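## Task

Take the burgundy sock with the argyle pattern from the tray and clip it onto an unused peg of the sock dryer so it hangs downward. Dropping the sock and picking it back up is allowed. At the end the dryer must still hang from its rail, every sock already on it must still be clipped, and the robot must have released everything and moved away; nothing may count as done if only the robot is holding it there.

## Robot and tools

Robot: two six-joint arms, left_arm and right_arm, each ending in a parallel gripper. The names are labels, not image sides. Shared scene frame: origin on the table surface midway between the arms, +x out over the table, +z up, left_arm sits toward +y. Distances are in metres, angles in radians.

execute_actions(actions): actions is a list of up to 15 actions, run one after another. Each action is a table of at most 15 rows; each row is one control step of 1/30 s. If a table has fewer than 15 rows, its final row is repeated until 15 steps pass. Every row is a single flat list of 14 numbers covering both arms, even when one arm stays put: first left_arm's six joint targets then its opening, then right_arm's six joint targets then its opening. Within each arm the joint order is fixed and unusual: wrist roll, elbow, wrist pitch, wrist yaw, waist, shoulder. Use only this order. Joint values are absolute target angles in radians (not offsets), the same quantities printed under Joint positions. Nominal ranges: waist -2.618 to 3.054, shoulder 0.000 to 3.142, elbow 0.000 to 3.142, wrist pitch -1.571 to 1.571, wrist yaw -1.571 to 1.571, wrist roll -2.094 to 2.094. Actual stops may differ by up to 0.036 rad either way. A target more than 0.036 rad beyond a stated end, and further out than the current angle, gets the call rejected; a target past the true stop is clipped there and reported as "joint sent to its limit" (absence of that line does not prove more travel exists). Opening is a scale from -1 (closed) to +1 (fully open, 0.087 m between pads). An empty actions list just returns the current state and images.

Motion behaviour: joint speed is capped. Each step, the target fed to a joint stays within a set lead of its measured angle (waist 0.202, shoulder 0.258, elbow 0.238, wrist pitch 0.573, wrist yaw and roll 0.522 rad), and if the targets would move the gripper over 70 mm from where it is, all of that arm's targets are pulled back. Big moves therefore need several actions; an unfinished move may stall, so resend the remainder. To keep a joint still, resend the value shown in "Joint targets". Friction can leave a joint up to about 0.031 rad short, and tiny changes may not move it at all. The robot keeps executing your last command while you are thinking.

Results: a state line per arm gives end_effector_position (m, the point between the finger pads, just under 1 cm behind the tips) and end_effector_quat_wxyz, both in the scene frame; the printed position can be off, more so at long reach. The gripper's fingers point along its own +z and close along its y. Joint positions and Joint velocities list each arm in the joint order above, then the pad gap (m, m/s). Joint targets shows what joints are currently driven to. grip_measured is the measured opening on the command scale; each gripper may be offset by up to about 1 mm. "joint command not followed" means a clearance check altered or blocked some joint targets; the rest of the row still ran. MOTOR HOT appears from 75 °C; OVER-TEMPERATURE FAULT reports a stop (at 90 °C the arm halts for 10 s; at 100 °C that arm goes limp and drops). Holding loads heats motors, and some heat carries into the next scene.

Gripping: between the extremes the fingers are driven to the commanded grip_measured value. To hold something keep commanding below the measured opening; about 0.02 lower holds firmly, less lower holds gently. Pads push up to about 20 N; snapping shut fast can squeeze harder and may bounce the fingers open.

zoom_image(camera, region): returns an enlarged crop of the latest full image from one camera. camera is one of cam_high, cam_low, cam_left_wrist, cam_right_wrist. region is [x0, y0, x1, y1] in that image's pixels, origin top-left, at most 504 by 504.

Cameras: all four are 504x504 and come in the order cam_high, cam_low, cam_left_wrist, cam_right_wrist. Calibration is given in OpenCV form (K, distortion D, T_world_to_cam mapping scene frame to camera). cam_high sits near [0.288, 0.694, 0.988] looking down; cam_low near [1.674, 0.643, 0.087] looking across the table. Wrist camera poses follow the arm joints. Real poses may deviate by a few degrees and millimetres; results list cameras whose values changed.

finished_scene(scene): ends the current scene (give its number) once the robot has held the last command; it cannot be reversed, reports success, and gives the next task. Replying without any tool call ends everything.

Avoid: knocking any rigid item off the table (fails the task), arms colliding or pressing on each other, pulling the dryer off its rail or unclipping socks already hanging, hard pushes, slams and drops of held objects, and overheating. Occasional brief external tugs on held parts or pushes on loose items can occur. Before finishing, open the gripper, back away, and confirm the sock hangs from its peg unaided.

Each tool is called by a JSON object that holds its "method" and its "body", one argument or row to a line.

## Session

{"method": "execute_actions", "body": {
  "actions": []
}}

Scene clock: 0.00 s.
left_arm: end_effector_position=(+0.3044, +0.3738, +0.1551) grip_measured=+1.000 end_effector_quat_wxyz=(+0.161, +0.815, -0.494, +0.258) | right_arm: end_effector_position=(+0.0628, +0.2071, +0.3326) grip_measured=+0.991 end_effector_quat_wxyz=(-0.199, +0.607, -0.558, -0.530)
Joint names: [wrist roll, elbow, wrist pitch, wrist yaw, waist, shoulder]
Joint positions: left_arm=[-1.318  1.249 -1.364  0.601  0.709  1.608  0.087] | right_arm=[ 0.049  2.015 -0.657 -0.707  1.27   1.85   0.087]
Joint velocities: left_arm=[ 0.007  0.007 -0.037 -0.007 -0.007 -0.002  0.   ] | right_arm=[-0.066 -0.002  0.037 -0.007  0.002  0.012  0.   ]
Joint targets: left_arm=[-1.318 1.249 -1.364 0.601 0.709 1.608] | right_arm=[0.049 2.015 -0.657 -0.707 1.270 1.850]
camera_calibration (this result's frames):
cam_left_wrist: T_world_to_cam=[[0.882589, 0.470003, 0.0115543, -0.444719], [0.031356, -0.0833673, 0.996025, -0.110164], [0.469098, -0.878719, -0.0883165, 0.340061], [0, 0, 0, 1]] pos_world=[0.236436, 0.498653, 0.144897]
cam_right_wrist: T_world_to_cam=[[0.899749, 0.292158, -0.324183, -0.0109198], [0.193722, -0.933029, -0.303197, 0.30806], [-0.391053, 0.21, -0.89609, 0.418926], [0, 0, 0, 1]] pos_world=[0.113969, 0.202645, 0.465258]

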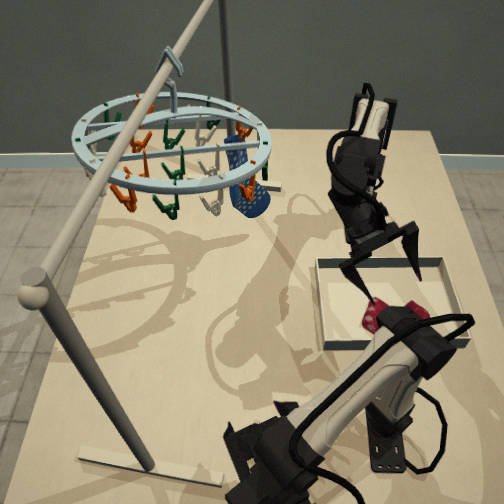

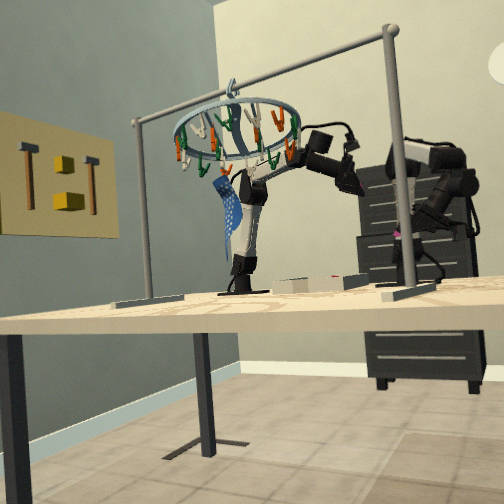

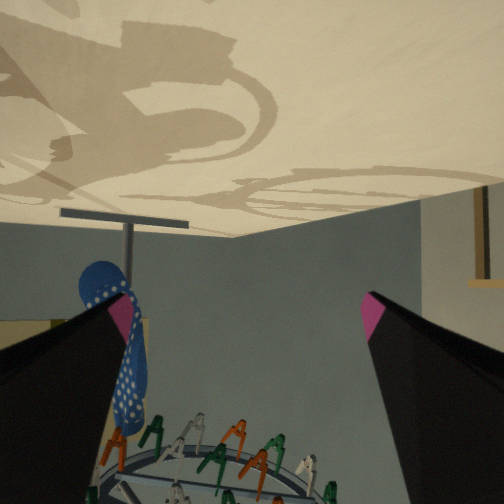

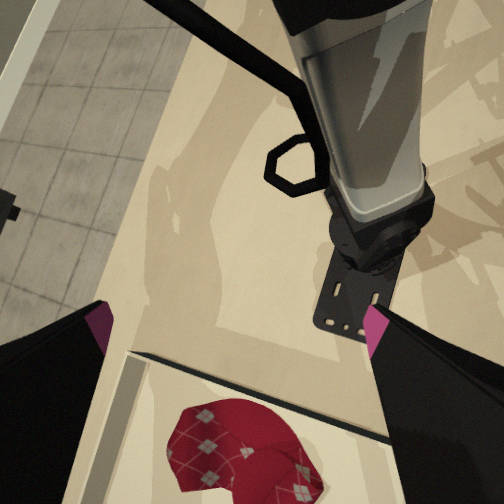

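{"method": "execute_actions", "body": {
  "actions": [
    [[-1.0,1.1,-1.1,0.45,0.7,1.3,1.0, 0.03,1.85,-0.75,-0.45,1.4,1.65,1.0]],
    [[-0.6,0.95,-0.8,0.25,0.7,1.0,1.0, 0.0,1.65,-0.88,-0.2,1.52,1.5,1.0]],
    [[-0.2,0.8,-0.5,0.05,0.7,0.75,1.0, 0.0,1.56,-0.95,0,1.575,1.41,1.0]],
    [[0,0.7,-0.3,0,0.7,0.6,1.0, 0.0,1.56,-0.95,0,1.575,1.41,1.0]]
  ]
}}

Scene clock: 4.83 s.
left_arm: end_effector_position=(+0.2491, +0.4963, +0.2571) grip_measured=+1.000 end_effector_quat_wxyz=(+0.595, -0.264, +0.732, +0.203) | right_arm: end_effector_position=(+0.0276, +0.0714, +0.2752) grip_measured=+0.991 end_effector_quat_wxyz=(-0.279, +0.645, -0.652, -0.285)
Joint names: [wrist roll, elbow, wrist pitch, wrist yaw, waist, shoulder]
Joint positions: left_arm=[-0.016  0.715 -0.321  0.009  0.707  0.606  0.087] | right_arm=[ 0.011  1.587 -0.925 -0.006  1.57   1.412  0.087]
Joint velocities: left_arm=[ 0.095 -0.002  0.066  0.007 -0.002 -0.012  0.   ] | right_arm=[-0.051 -0.007 -0.051  0.037 -0.002 -0.007 -0.   ]
Joint targets: left_arm=[-0.000 0.700 -0.300 -0.000 0.700 0.600] | right_arm=[0.000 1.560 -0.950 -0.000 1.575 1.410]
camera_calibration (this result's frames):
cam_left_wrist: T_world_to_cam=[[0.611854, -0.79074, 0.0190956, 0.236572], [-0.690629, -0.545848, -0.474428, 0.587599], [0.385573, 0.277093, -0.880087, 0.133344], [0, 0, 0, 1]] pos_world=[0.209652, 0.470858, 0.39161]
cam_right_wrist: T_world_to_cam=[[0.999866, -0.00475374, 0.0156693, -0.0332507], [-0.00518799, -0.9996, 0.0277907, 0.0899352], [0.0155309, -0.0278683, -0.999491, 0.416444], [0, 0, 0, 1]] pos_world=[0.027245, 0.101347, 0.414254]

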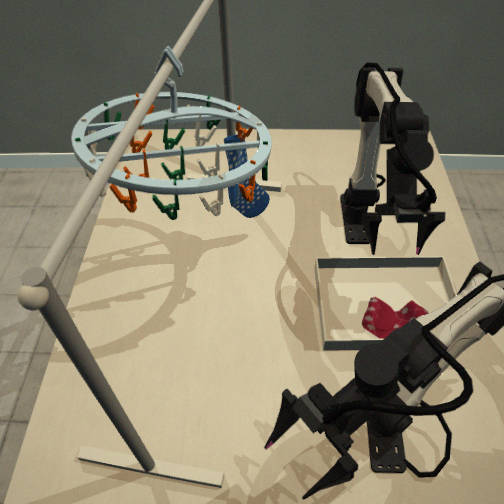

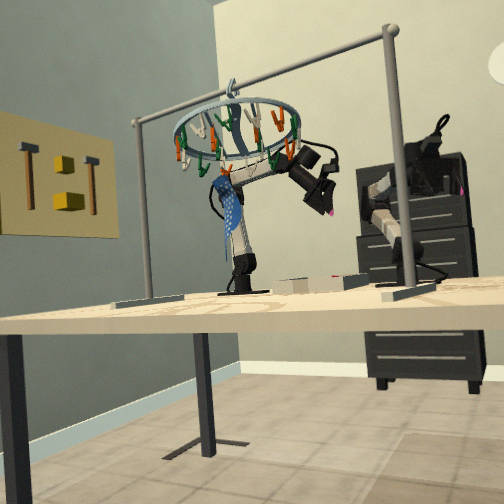

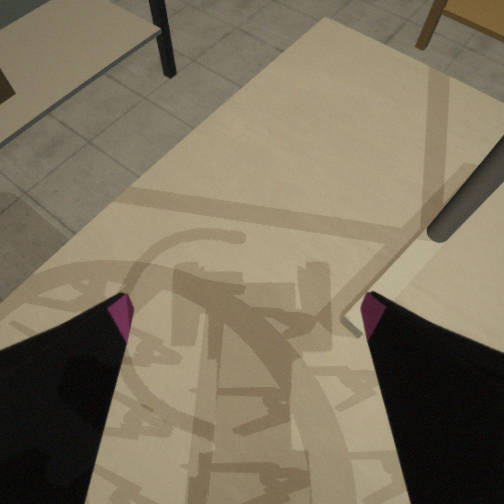

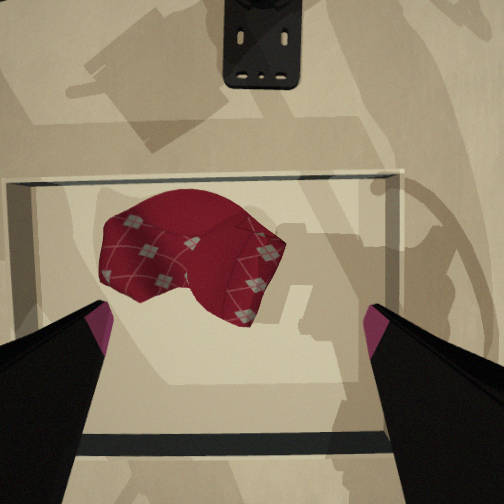

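{"method": "zoom_image", "body": {
  "camera": "cam_right_wrist",
  "region": [70, 160, 320, 350]
}}

{"method": "zoom_image", "body": {
  "camera": "cam_high",
  "region": [330, 270, 470, 360]
}}

Region (70, 160, 320, 350) of cam_right_wrist's 504x504 image, scaled by 2.016, with more detail than that image has; it fills the top 383 rows of this view, and the rest is white.

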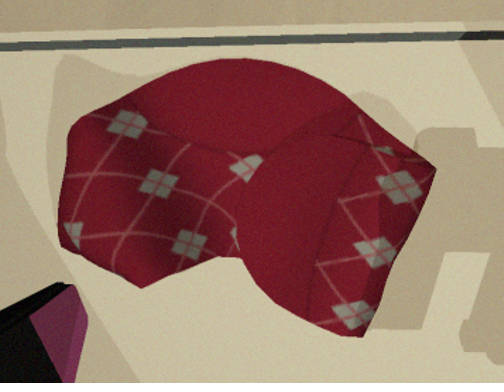

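Region (330, 270, 470, 360) of cam_high's 504x504 image, scaled by 3.600, with more detail than that image has; it fills the top 324 rows of this view, and the rest is white.

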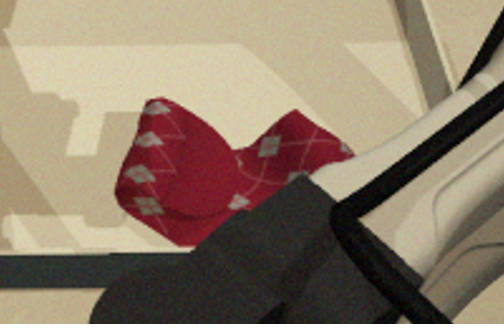

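{"method": "execute_actions", "body": {
  "actions": [
    [[0.05,0.8,-0.2,-0.2,0.3,0.68,0.6, 0.0,1.48,-0.9,0,1.55,1.55,0.2]],
    [[0.1,0.9,-0.05,-0.45,-0.15,0.76,0.6, 0.0,1.38,-0.83,0,1.535,1.69,-0.2]],
    [[0.17,0.97,0.08,-0.7,-0.6,0.83,0.6, 0.0,1.27,-0.745,0,1.53,1.83,-0.3]],
    [[0.22,1.03,0.18,-0.85,-1.0,0.875,0.6, 0.0,1.27,-0.745,0,1.53,1.83,-0.3]],
    [[0.244,1.035,0.185,-0.85,-1.335,0.88,0.6, 0.0,1.27,-0.745,0,1.53,1.83,-0.3]],
    [[0.244,1.035,0.185,-0.85,-1.335,0.88,0.6, 0.0,1.27,-0.745,0,1.53,1.83,-0.3]]
  ]
}}

Scene clock: 16.93 s.
left_arm: end_effector_position=(+0.2292, +0.0904, +0.4271) grip_measured=+0.600 end_effector_quat_wxyz=(+0.754, +0.149, +0.613, -0.184) | right_arm: end_effector_position=(+0.0378, +0.0600, +0.0374) grip_measured=-0.300 end_effector_quat_wxyz=(-0.090, +0.687, -0.715, -0.091)
Joint names: [wrist roll, elbow, wrist pitch, wrist yaw, waist, shoulder]
Joint positions: left_arm=[ 0.236  1.012  0.171 -0.844 -1.325  0.871  0.07 ] | right_arm=[ 0.011  1.278 -0.756 -0.005  1.542  1.836  0.031]
Joint velocities: left_arm=[ 0.022  0.002 -0.007 -0.007  0.007 -0.002  0.   ] | right_arm=[-0.037 -0.012  0.095 -0.022 -0.027 -0.007 -0.   ]
Joint targets: left_arm=[0.244 1.035 0.185 -0.850 -1.335 0.880] | right_arm=[0.000 1.270 -0.745 -0.000 1.530 1.830]
camera_calibration (this result's frames):
cam_left_wrist: T_world_to_cam=[[-0.478207, -0.878225, -0.0062953, 0.193113], [-0.53564, 0.29733, -0.79037, 0.456152], [0.695994, -0.374589, -0.612597, 0.276707], [0, 0, 0, 1]] pos_world=[0.144095, 0.13762, 0.531254]
cam_right_wrist: T_world_to_cam=[[0.999576, -0.0242666, 0.0160634, -0.0386011], [-0.0291009, -0.829749, 0.557377, 0.0561354], [-0.000197089, -0.557608, -0.830104, 0.204286], [0, 0, 0, 1]] pos_world=[0.0402586, 0.159553, 0.13891]

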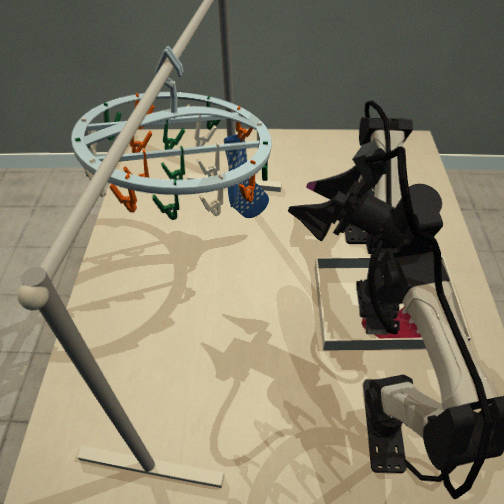

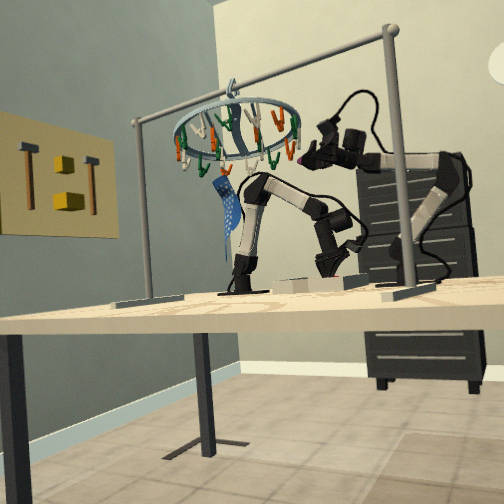

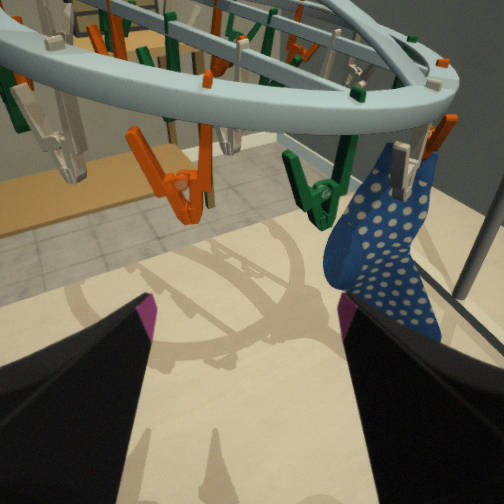

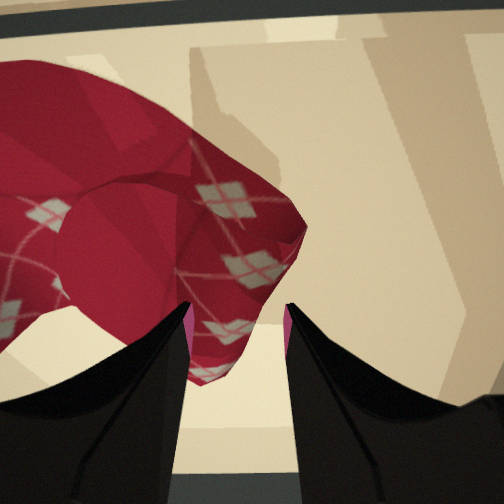

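{"method": "execute_actions", "body": {
  "actions": [
    [[0.19,1.06,0.14,-0.68,-1.15,0.9,0.5, 0.0,1.23,-0.69,0,1.53,1.845,-0.3]],
    [[0.13,1.1,0.105,-0.49,-0.96,0.925,0.5, 0.0,1.2,-0.645,0,1.53,1.85,-0.3]],
    [[0.13,1.1,0.105,-0.49,-0.96,0.925,0.5, 0.0,1.2,-0.645,0,1.53,1.85,-0.3]]
  ]
}}

Scene clock: 20.97 s.
left_arm: end_effector_position=(+0.2832, +0.1061, +0.4439) grip_measured=+0.500 end_effector_quat_wxyz=(+0.765, +0.147, +0.599, -0.185) | right_arm: end_effector_position=(+0.0381, +0.0672, +0.0262) grip_measured=-0.300 end_effector_quat_wxyz=(-0.106, +0.685, -0.713, -0.107)
Joint names: [wrist roll, elbow, wrist pitch, wrist yaw, waist, shoulder]
Joint positions: left_arm=[ 0.138  1.079  0.109 -0.497 -0.97   0.912  0.066] | right_arm=[ 0.011  1.225 -0.656 -0.004  1.542  1.836  0.031]
Joint velocities: left_arm=[-0.066  0.002 -0.051  0.051 -0.012  0.012  0.001] | right_arm=[ 0.081 -0.007  0.022  0.007 -0.007  0.012  0.   ]
Joint targets: left_arm=[0.130 1.100 0.105 -0.490 -0.960 0.925] | right_arm=[0.000 1.200 -0.645 -0.000 1.530 1.850]
camera_calibration (this result's frames):
cam_left_wrist: T_world_to_cam=[[-0.477273, -0.878686, -0.0110336, 0.23473], [-0.508506, 0.2864, -0.812033, 0.496788], [0.716682, -0.38195, -0.583508, 0.237212], [0, 0, 0, 1]] pos_world=[0.194644, 0.154577, 0.544413]
cam_right_wrist: T_world_to_cam=[[0.999544, -0.0251342, 0.0167069, -0.0384924], [-0.0301541, -0.85476, 0.518146, 0.0710851], [0.00125718, -0.518414, -0.855129, 0.197015], [0, 0, 0, 1]] pos_world=[0.0403706, 0.161929, 0.132284]

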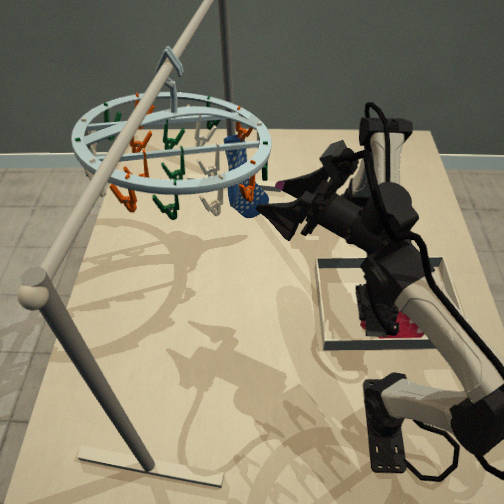

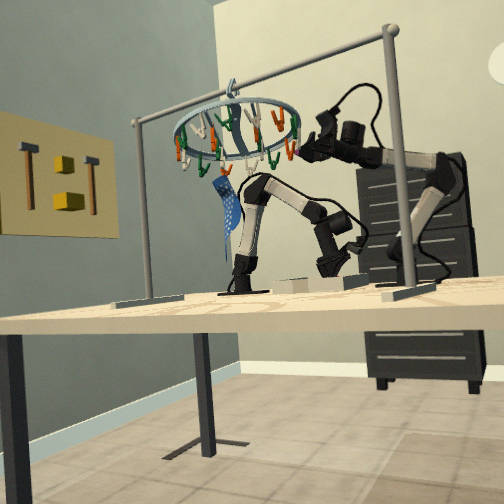

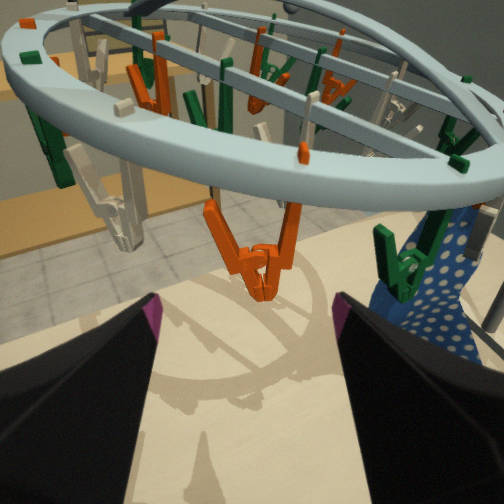

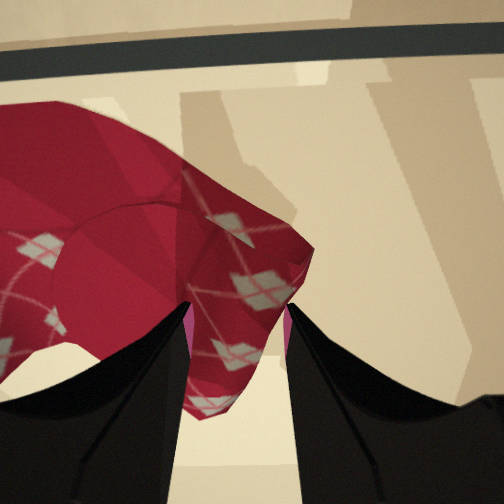

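{"method": "execute_actions", "body": {
  "actions": [
    [[0.115,1.15,0.145,-0.44,-0.91,1.0,0.5, 0.0,1.19,-0.645,0,1.53,1.872,-0.3]],
    [[0.1,1.2,0.175,-0.393,-0.856,1.085,0.5, 0.0,1.19,-0.645,0,1.53,1.872,-0.3]],
    [[0.1,1.2,0.175,-0.393,-0.856,1.085,0.5, 0.0,1.19,-0.645,0,1.53,1.872,-0.3]]
  ]
}}

Scene clock: 26.50 s.
left_arm: end_effector_position=(+0.3245, +0.0822, +0.4509) grip_measured=+0.500 end_effector_quat_wxyz=(+0.765, +0.147, +0.600, -0.184) | right_arm: end_effector_position=(+0.0394, +0.0668, +0.0223) grip_measured=-0.300 end_effector_quat_wxyz=(-0.104, +0.684, -0.715, -0.104)
Joint names: [wrist roll, elbow, wrist pitch, wrist yaw, waist, shoulder]
Joint positions: left_arm=[ 0.108  1.181  0.161 -0.4   -0.867  1.081  0.066] | right_arm=[ 0.011  1.225 -0.653 -0.004  1.538  1.848  0.031]
Joint velocities: left_arm=[-0.022  0.002  0.037  0.051 -0.007  0.007  0.001] | right_arm=[-0.022 -0.007  0.037  0.022  0.002 -0.012 -0.001]
Joint targets: left_arm=[0.100 1.200 0.175 -0.393 -0.856 1.085] | right_arm=[0.000 1.190 -0.645 -0.000 1.530 1.872]
camera_calibration (this result's frames):
cam_left_wrist: T_world_to_cam=[[-0.475121, -0.87984, -0.011888, 0.233332], [-0.510441, 0.286597, -0.810748, 0.530362], [0.716735, -0.379135, -0.585275, 0.203187], [0, 0, 0, 1]] pos_world=[0.235948, 0.13033, 0.551684]
cam_right_wrist: T_world_to_cam=[[0.999448, -0.02853, 0.0170229, -0.0395006], [-0.0332184, -0.850065, 0.525629, 0.072508], [-0.000525647, -0.525904, -0.850544, 0.193971], [0, 0, 0, 1]] pos_world=[0.0419894, 0.16252, 0.127541]

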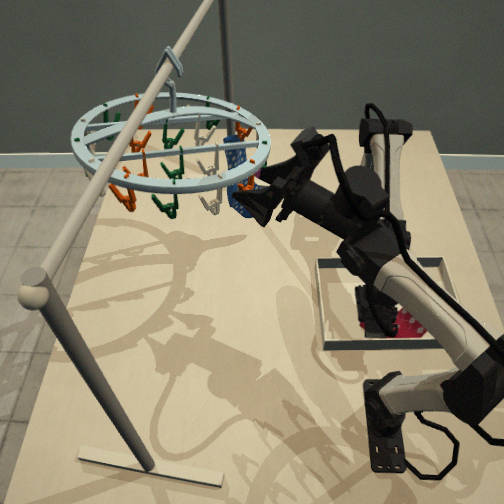

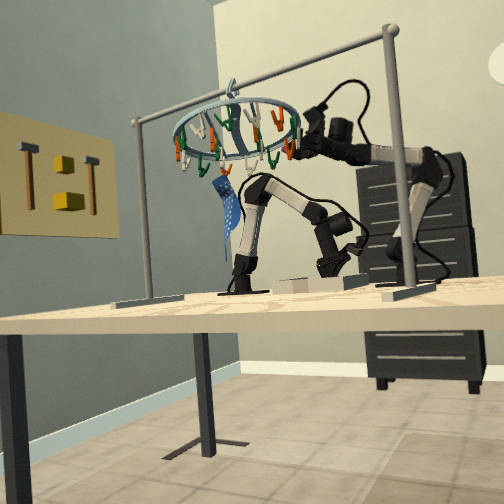

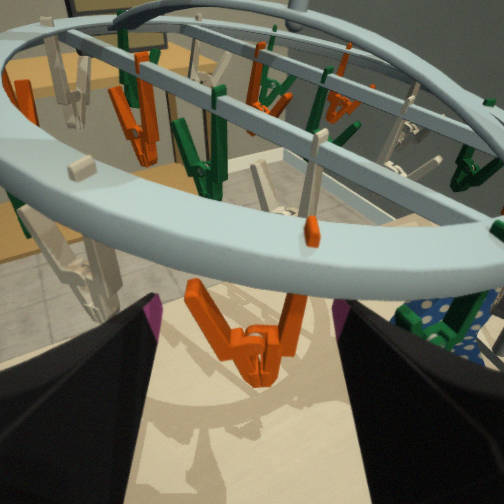

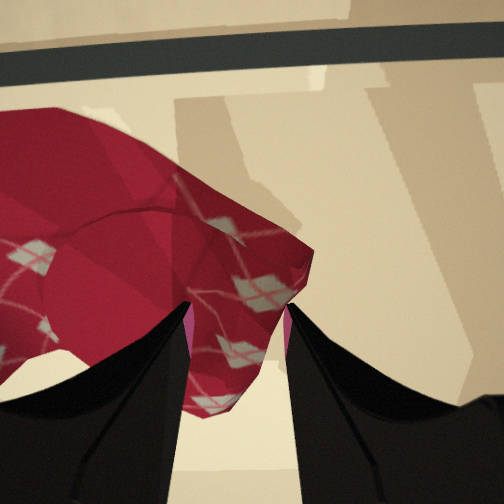

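{"method": "execute_actions", "body": {
  "actions": []
}}

Scene clock: 29.23 s.
left_arm: end_effector_position=(+0.3245, +0.0822, +0.4509) grip_measured=+0.500 end_effector_quat_wxyz=(+0.765, +0.147, +0.600, -0.184) | right_arm: end_effector_position=(+0.0394, +0.0668, +0.0223) grip_measured=-0.300 end_effector_quat_wxyz=(-0.104, +0.684, -0.715, -0.104)
Joint names: [wrist roll, elbow, wrist pitch, wrist yaw, waist, shoulder]
Joint positions: left_arm=[ 0.108  1.181  0.161 -0.4   -0.867  1.081  0.066] | right_arm=[ 0.011  1.225 -0.653 -0.004  1.538  1.848  0.031]
Joint velocities: left_arm=[-0.037  0.007 -0.022 -0.051 -0.007 -0.022 -0.   ] | right_arm=[-0.007  0.007  0.051 -0.007 -0.017 -0.007 -0.001]
Joint targets: left_arm=[0.100 1.200 0.175 -0.393 -0.856 1.085] | right_arm=[0.000 1.190 -0.645 -0.000 1.530 1.872]
camera_calibration (this result's frames):
cam_left_wrist: T_world_to_cam=[[-0.475121, -0.87984, -0.011888, 0.233332], [-0.510441, 0.286597, -0.810748, 0.530362], [0.716735, -0.379135, -0.585275, 0.203187], [0, 0, 0, 1]] pos_world=[0.235948, 0.13033, 0.551684]
cam_right_wrist: T_world_to_cam=[[0.999448, -0.02853, 0.0170229, -0.0395006], [-0.0332184, -0.850065, 0.525629, 0.072508], [-0.000525647, -0.525904, -0.850544, 0.193971], [0, 0, 0, 1]] pos_world=[0.0419894, 0.16252, 0.127541]

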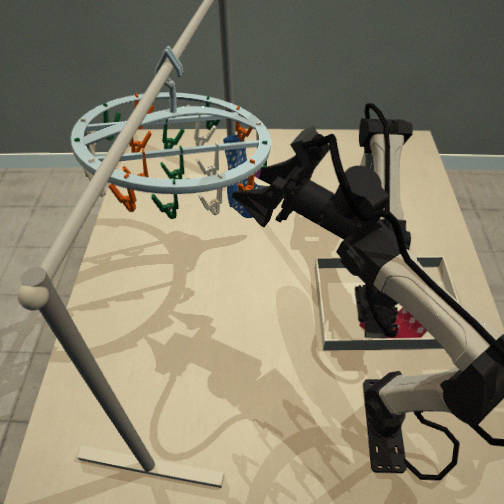

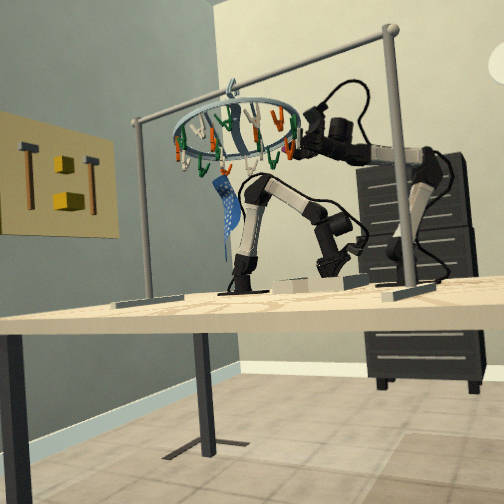

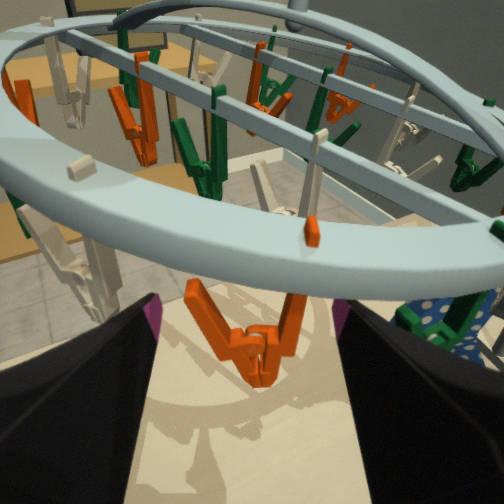

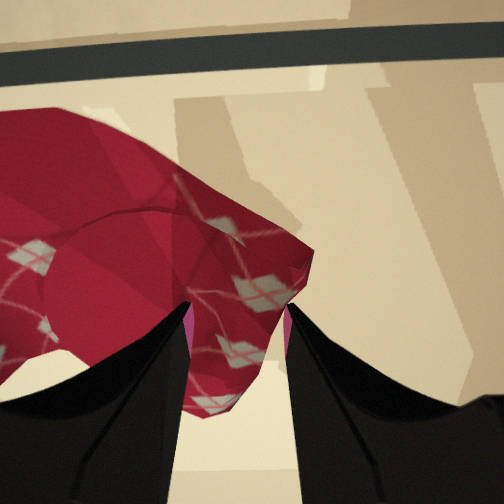

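{"method": "execute_actions", "body": {
  "actions": [
    [[0.1,1.2,0.175,-0.393,-0.856,1.085,0.5, 0,1.19,-0.645,0,1.53,1.872,-0.5]],
    [[0.1,1.2,0.175,-0.393,-0.856,1.085,0.5, 0,1.19,-0.645,0,1.53,1.872,-0.7]],
    [[0.1,1.2,0.175,-0.393,-0.856,1.085,0.5, 0,1.19,-0.645,0,1.53,1.872,-0.85]],
    [[0.1,1.2,0.175,-0.393,-0.856,1.085,0.5, 0,1.19,-0.645,0,1.53,1.872,-0.95]]
  ]
}}

Scene clock: 32.30 s.
left_arm: end_effector_position=(+0.3245, +0.0821, +0.4509) grip_measured=+0.500 end_effector_quat_wxyz=(+0.765, +0.147, +0.600, -0.184) | right_arm: end_effector_position=(+0.0413, +0.0678, +0.0225) grip_measured=-0.943 end_effector_quat_wxyz=(-0.107, +0.683, -0.715, -0.103)
Joint names: [wrist roll, elbow, wrist pitch, wrist yaw, waist, shoulder]
Joint positions: left_arm=[ 0.108  1.181  0.161 -0.4   -0.867  1.081  0.066] | right_arm=[ 0.009  1.225 -0.649  0.002  1.536  1.848  0.003]
Joint velocities: left_arm=[-0.051 -0.017 -0.022  0.007  0.012  0.002 -0.   ] | right_arm=[-0.037 -0.002  0.022 -0.007 -0.002 -0.017  0.   ]
Joint targets: left_arm=[0.100 1.200 0.175 -0.393 -0.856 1.085] | right_arm=[-0.000 1.190 -0.645 0.000 1.530 1.872]
camera_calibration (this result's frames):
cam_left_wrist: T_world_to_cam=[[-0.475526, -0.879625, -0.0116084, 0.233237], [-0.510386, 0.286615, -0.810777, 0.530363], [0.716507, -0.37962, -0.585241, 0.203289], [0, 0, 0, 1]] pos_world=[0.235942, 0.130324, 0.551686]
cam_right_wrist: T_world_to_cam=[[0.999252, -0.0311104, 0.0229625, -0.0413505], [-0.0385237, -0.852064, 0.522018, 0.0737756], [0.0033253, -0.522512, -0.852625, 0.194264], [0, 0, 0, 1]] pos_world=[0.0435157, 0.163081, 0.128072]

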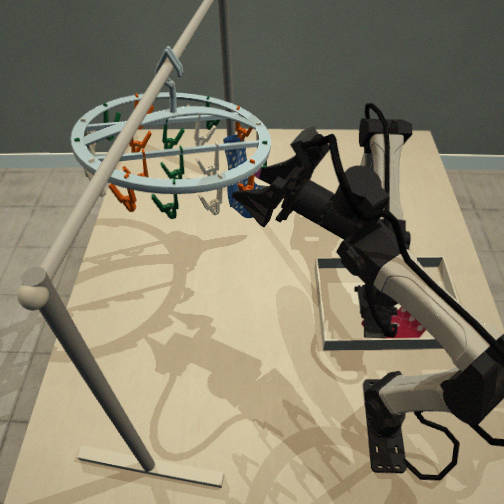

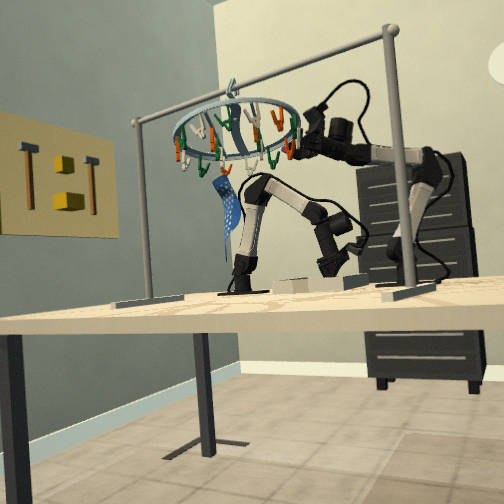

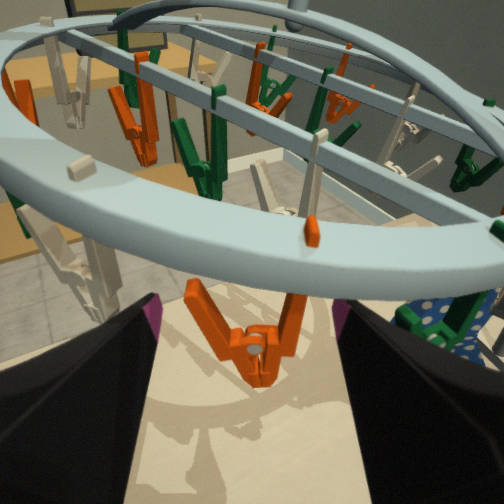

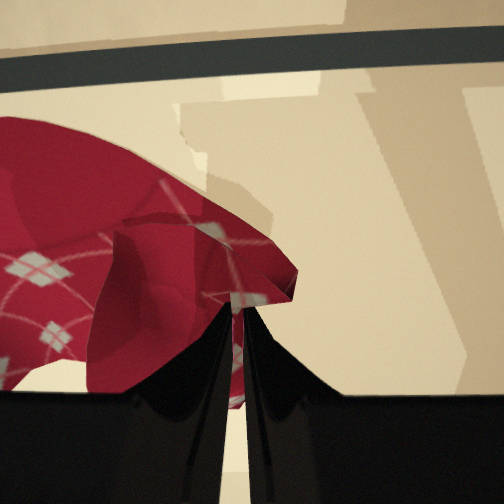

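{"method": "execute_actions", "body": {
  "actions": [
    [[0.1,1.2,0.175,-0.393,-0.856,1.085,0.5, 0,1.3,-0.8,0,1.53,1.78,-0.965]],
    [[0.1,1.2,0.175,-0.393,-0.856,1.085,0.5, 0,1.42,-0.985,0,1.53,1.68,-0.965]],
    [[0.1,1.2,0.175,-0.393,-0.856,1.085,0.5, 0,1.6,-1.17,0,1.53,1.64,-0.965]],
    [[0.1,1.2,0.175,-0.393,-0.856,1.085,0.5, 0,1.78,-1.36,0,1.53,1.61,-0.965]],
    [[0.1,1.2,0.175,-0.393,-0.856,1.085,0.5, 0,1.95,-1.53,0,1.53,1.6,-0.965]],
    [[0.1,1.2,0.175,-0.393,-0.856,1.085,0.5, 0,1.96,-1.53,0,1.53,1.6,-0.965]]
  ]
}}

Scene clock: 36.83 s.
left_arm: end_effector_position=(+0.3245, +0.0821, +0.4509) grip_measured=+0.500 end_effector_quat_wxyz=(+0.765, +0.147, +0.600, -0.184) | right_arm: end_effector_position=(+0.0390, +0.0045, +0.2721) grip_measured=-0.946 end_effector_quat_wxyz=(-0.147, +0.676, -0.708, -0.142)
Joint names: [wrist roll, elbow, wrist pitch, wrist yaw, waist, shoulder]
Joint positions: left_arm=[ 0.108  1.181  0.161 -0.4   -0.867  1.081  0.066] | right_arm=[ 0.009  1.94  -1.509  0.002  1.536  1.591  0.002]
Joint velocities: left_arm=[-0.022  0.027  0.066 -0.081  0.022  0.002  0.   ] | right_arm=[-0.022 -0.007  0.022 -0.051  0.012 -0.002 -0.001]
Joint targets: left_arm=[0.100 1.200 0.175 -0.393 -0.856 1.085] | right_arm=[0.000 1.960 -1.530 0.000 1.530 1.600]
camera_calibration (this result's frames):
cam_left_wrist: T_world_to_cam=[[-0.475526, -0.879625, -0.0116084, 0.233237], [-0.510386, 0.286615, -0.810777, 0.530363], [0.716507, -0.37962, -0.585241, 0.203289], [0, 0, 0, 1]] pos_world=[0.235942, 0.130324, 0.551686]
cam_right_wrist: T_world_to_cam=[[0.999158, -0.0337027, 0.023405, -0.0468555], [-0.0404478, -0.904933, 0.423628, -0.0835493], [0.00690251, -0.424218, -0.905534, 0.387849], [0, 0, 0, 1]] pos_world=[0.0407596, 0.087347, 0.387701]

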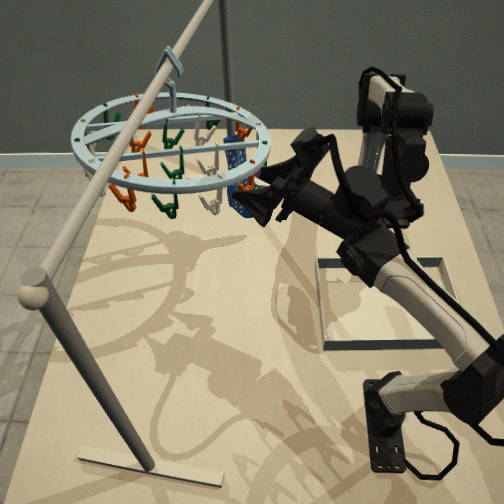

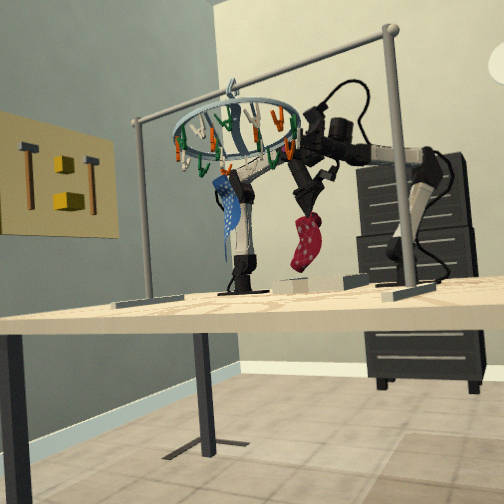

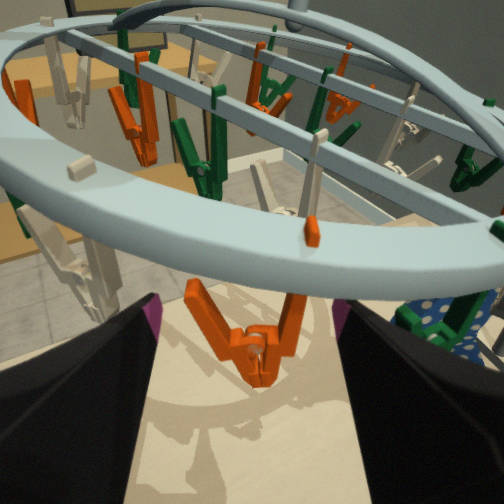

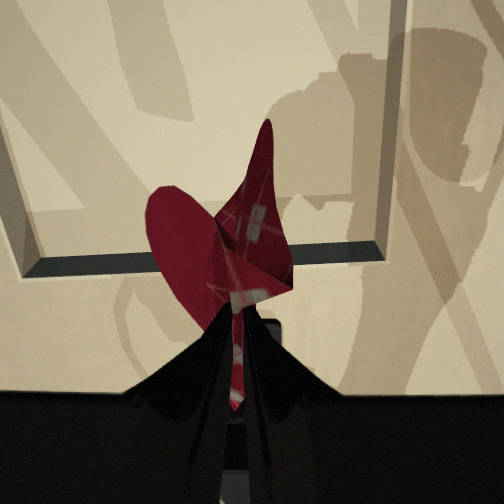

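{"method": "zoom_image", "body": {
  "camera": "cam_low",
  "region": [250, 170, 380, 300]
}}

Region (250, 170, 380, 300) of cam_low's 504x504 image, scaled by 3.877, with more detail than that image has.

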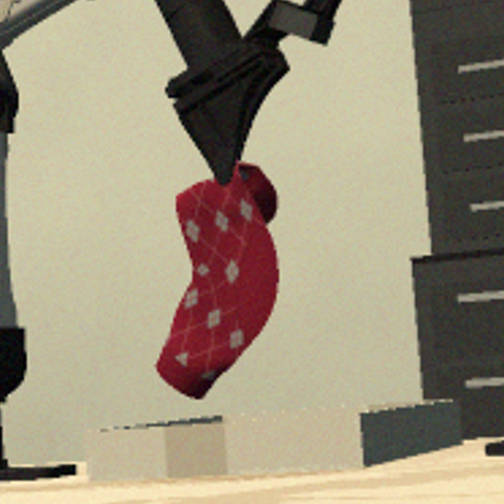

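{"method": "execute_actions", "body": {
  "actions": [
    [[0.1,1.2,0.175,-0.393,-0.856,1.085,0.5, 0.6,1.96,-1.53,0,1.53,1.6,-0.965]],
    [[0.1,1.2,0.175,-0.393,-0.856,1.085,0.5, 1.2,1.96,-1.53,0,1.53,1.6,-0.965]],
    [[0.1,1.2,0.175,-0.393,-0.856,1.085,0.5, 1.9,1.96,-1.53,0,1.53,1.6,-0.965]],
    [[0.1,1.2,0.175,-0.393,-0.856,1.085,0.5, 1.9,1.96,-1.53,0,1.53,1.6,-0.965]]
  ]
}}

Scene clock: 47.93 s.
left_arm: end_effector_position=(+0.3245, +0.0821, +0.4509) grip_measured=+0.500 end_effector_quat_wxyz=(+0.765, +0.147, +0.600, -0.184) | right_arm: end_effector_position=(+0.0016, +0.0551, +0.2935) grip_measured=-0.946 end_effector_quat_wxyz=(-0.028, +0.172, +0.964, +0.200)
Joint names: [wrist roll, elbow, wrist pitch, wrist yaw, waist, shoulder]
Joint positions: left_arm=[ 0.108  1.181  0.161 -0.4   -0.867  1.081  0.066] | right_arm=[ 1.887  1.94  -1.513  0.001  1.536  1.591  0.002]
Joint velocities: left_arm=[-0.007 -0.027 -0.007 -0.007 -0.027 -0.007 -0.   ] | right_arm=[ 0.007 -0.017  0.066 -0.037 -0.007  0.002  0.   ]
Joint targets: left_arm=[0.100 1.200 0.175 -0.393 -0.856 1.085] | right_arm=[1.900 1.960 -1.530 -0.000 1.530 1.600]
camera_calibration (this result's frames):
cam_left_wrist: T_world_to_cam=[[-0.475526, -0.879625, -0.0116084, 0.233237], [-0.510386, 0.286615, -0.810777, 0.530363], [0.716507, -0.37962, -0.585241, 0.203289], [0, 0, 0, 1]] pos_world=[0.235942, 0.130324, 0.551686]
cam_right_wrist: T_world_to_cam=[[-0.322749, -0.874682, -0.361613, 0.153123], [-0.633054, -0.0845289, 0.769479, -0.194033], [-0.703616, 0.477269, -0.526439, 0.269114], [0, 0, 0, 1]] pos_world=[0.11594, -0.010907, 0.346347]

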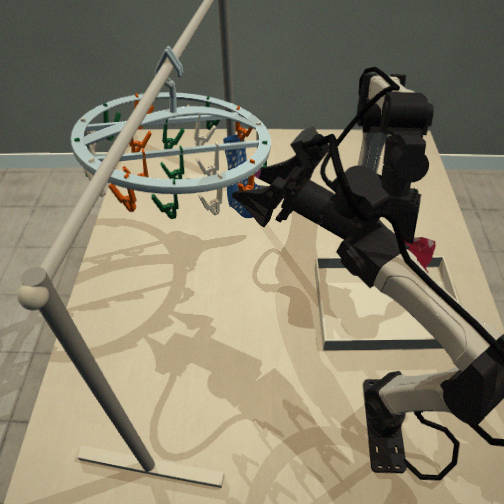

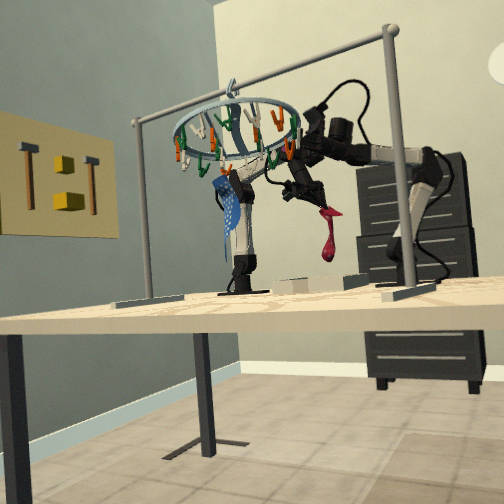

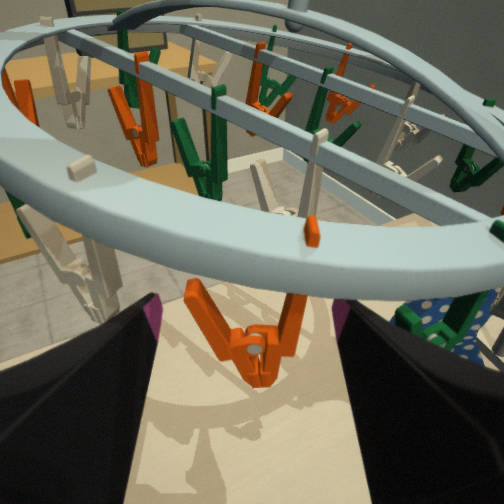

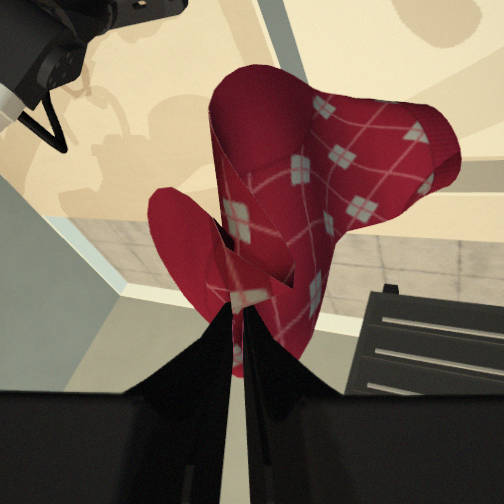

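{"method": "execute_actions", "body": {
  "actions": [
    [[0.1,1.2,0.175,-0.393,-0.856,1.085,0.5, 1.9,1.88,-1.36,0,1.53,1.68,-0.965]],
    [[0.1,1.2,0.175,-0.393,-0.856,1.085,0.5, 1.9,1.79,-1.2,0,1.53,1.755,-0.965]],
    [[0.1,1.2,0.175,-0.393,-0.856,1.085,0.5, 1.9,1.79,-1.2,0,1.53,1.755,-0.965]]
  ]
}}

Scene clock: 53.53 s.
left_arm: end_effector_position=(+0.3245, +0.0821, +0.4509) grip_measured=+0.500 end_effector_quat_wxyz=(+0.765, +0.147, +0.600, -0.184) | right_arm: end_effector_position=(+0.0044, +0.1306, +0.2199) grip_measured=-0.946 end_effector_quat_wxyz=(-0.028, +0.173, +0.964, +0.199)
Joint names: [wrist roll, elbow, wrist pitch, wrist yaw, waist, shoulder]
Joint positions: left_arm=[ 0.108  1.181  0.161 -0.4   -0.867  1.081  0.066] | right_arm=[ 1.888  1.806 -1.214  0.001  1.536  1.759  0.002]
Joint velocities: left_arm=[-0.007 -0.017 -0.051 -0.037  0.012 -0.002 -0.   ] | right_arm=[ 0.007  0.002  0.022 -0.007 -0.022 -0.002  0.001]
Joint targets: left_arm=[0.100 1.200 0.175 -0.393 -0.856 1.085] | right_arm=[1.900 1.790 -1.200 -0.000 1.530 1.755]
camera_calibration (this result's frames):
cam_left_wrist: T_world_to_cam=[[-0.475526, -0.879625, -0.0116084, 0.233237], [-0.510386, 0.286615, -0.810777, 0.530363], [0.716507, -0.37962, -0.585241, 0.203289], [0, 0, 0, 1]] pos_world=[0.235942, 0.130324, 0.551686]
cam_right_wrist: T_world_to_cam=[[-0.324228, -0.875182, -0.359073, 0.192973], [-0.632632, -0.0816055, 0.770141, -0.129835], [-0.703316, 0.476862, -0.527209, 0.19657], [0, 0, 0, 1]] pos_world=[0.11868, 0.0645547, 0.272916]

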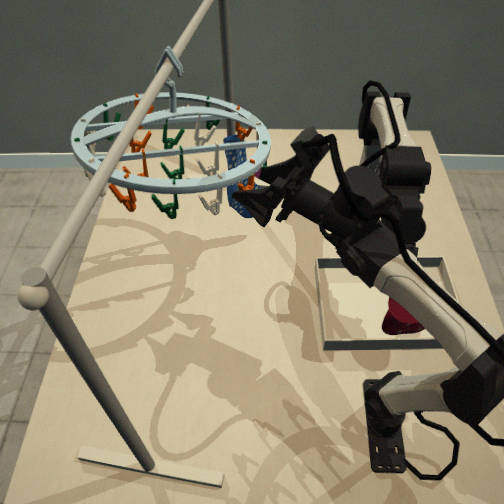

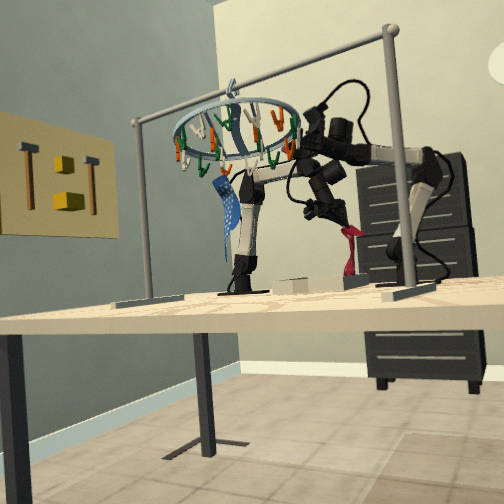

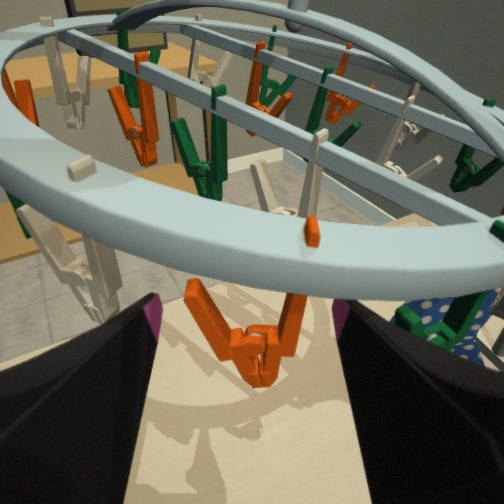

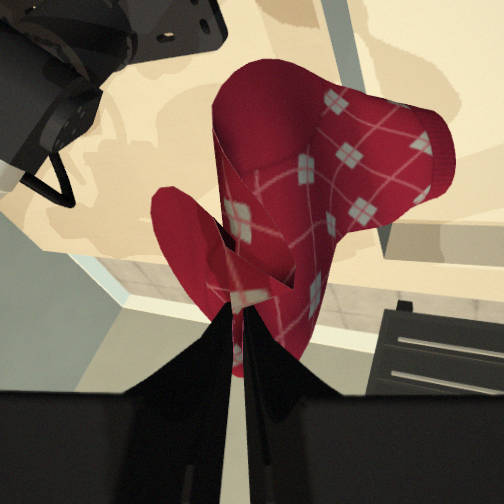

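{"method": "execute_actions", "body": {
  "actions": [
    [[0.1,1.2,0.175,-0.393,-0.856,1.085,0.5, 1.9,1.63,-1.12,0,1.54,1.67,-0.965]],
    [[0.1,1.2,0.175,-0.393,-0.856,1.085,0.5, 1.9,1.47,-1.03,0,1.56,1.59,-0.965]],
    [[0.1,1.2,0.175,-0.393,-0.856,1.085,0.5, 1.9,1.29,-0.95,0,1.58,1.495,-0.965]],
    [[0.1,1.2,0.175,-0.393,-0.856,1.085,0.5, 1.9,1.11,-0.86,0,1.6,1.395,-0.965]],
    [[0.1,1.2,0.175,-0.393,-0.856,1.085,0.5, 1.9,0.95,-0.78,0,1.62,1.315,-0.965]],
    [[0.1,1.2,0.175,-0.393,-0.856,1.085,0.5, 1.9,0.79,-0.7,0,1.64,1.235,-0.965]]
  ]
}}

Scene clock: 57.40 s.
left_arm: end_effector_position=(+0.3245, +0.0821, +0.4509) grip_measured=+0.500 end_effector_quat_wxyz=(+0.765, +0.147, +0.600, -0.184) | right_arm: end_effector_position=(-0.0279, +0.0015, +0.0913) grip_measured=-0.946 end_effector_quat_wxyz=(-0.037, +0.127, +0.970, +0.204)
Joint names: [wrist roll, elbow, wrist pitch, wrist yaw, waist, shoulder]
Joint positions: left_arm=[ 0.108  1.181  0.161 -0.4   -0.867  1.081  0.066] | right_arm=[ 1.89   0.808 -0.716  0.005  1.632  1.246  0.002]
Joint velocities: left_arm=[ 0.022  0.002 -0.007  0.022  0.002 -0.002  0.   ] | right_arm=[-0.051 -0.002  0.007 -0.007 -0.007 -0.002  0.001]
Joint targets: left_arm=[0.100 1.200 0.175 -0.393 -0.856 1.085] | right_arm=[1.900 0.790 -0.700 -0.000 1.640 1.235]
camera_calibration (this result's frames):
cam_left_wrist: T_world_to_cam=[[-0.475526, -0.879625, -0.0116084, 0.233237], [-0.510386, 0.286615, -0.810777, 0.530363], [0.716507, -0.37962, -0.585241, 0.203289], [0, 0, 0, 1]] pos_world=[0.235942, 0.130324, 0.551686]
cam_right_wrist: T_world_to_cam=[[-0.240592, -0.896627, -0.37172, 0.0268953], [-0.623912, -0.150509, 0.766864, -0.0610626], [-0.743538, 0.416422, -0.523205, 0.166119], [0, 0, 0, 1]] pos_world=[0.091889, -0.054251, 0.143739]

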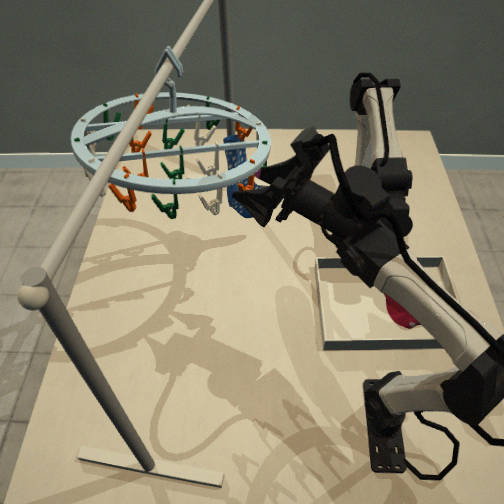

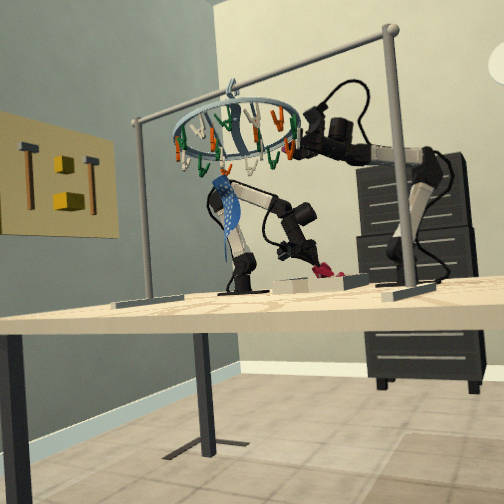

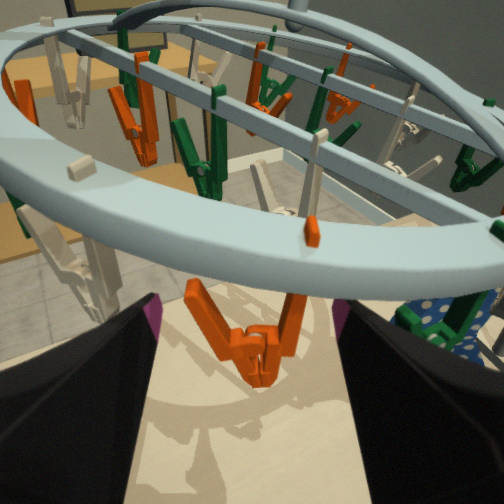

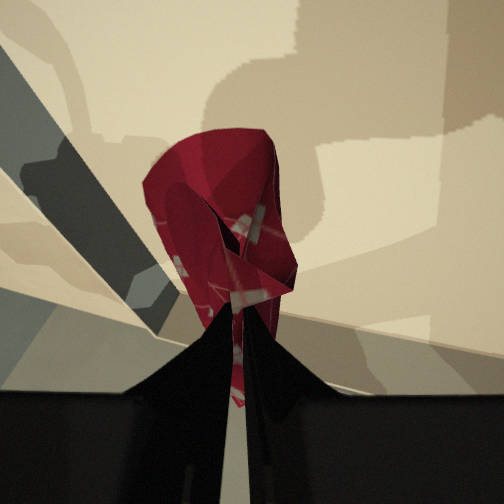

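{"method": "zoom_image", "body": {
  "camera": "cam_high",
  "region": [310, 240, 470, 360]
}}

{"method": "zoom_image", "body": {
  "camera": "cam_low",
  "region": [260, 220, 380, 300]
}}

Region (310, 240, 470, 360) of cam_high's 504x504 image, scaled by 3.150, with more detail than that image has; it fills the top 378 rows of this view, and the rest is white.

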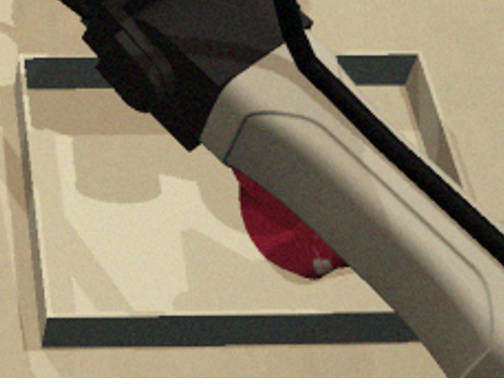

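Region (260, 220, 380, 300) of cam_low's 504x504 image, scaled by 4.200, with more detail than that image has.

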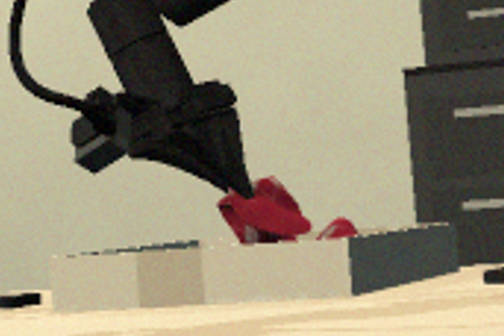

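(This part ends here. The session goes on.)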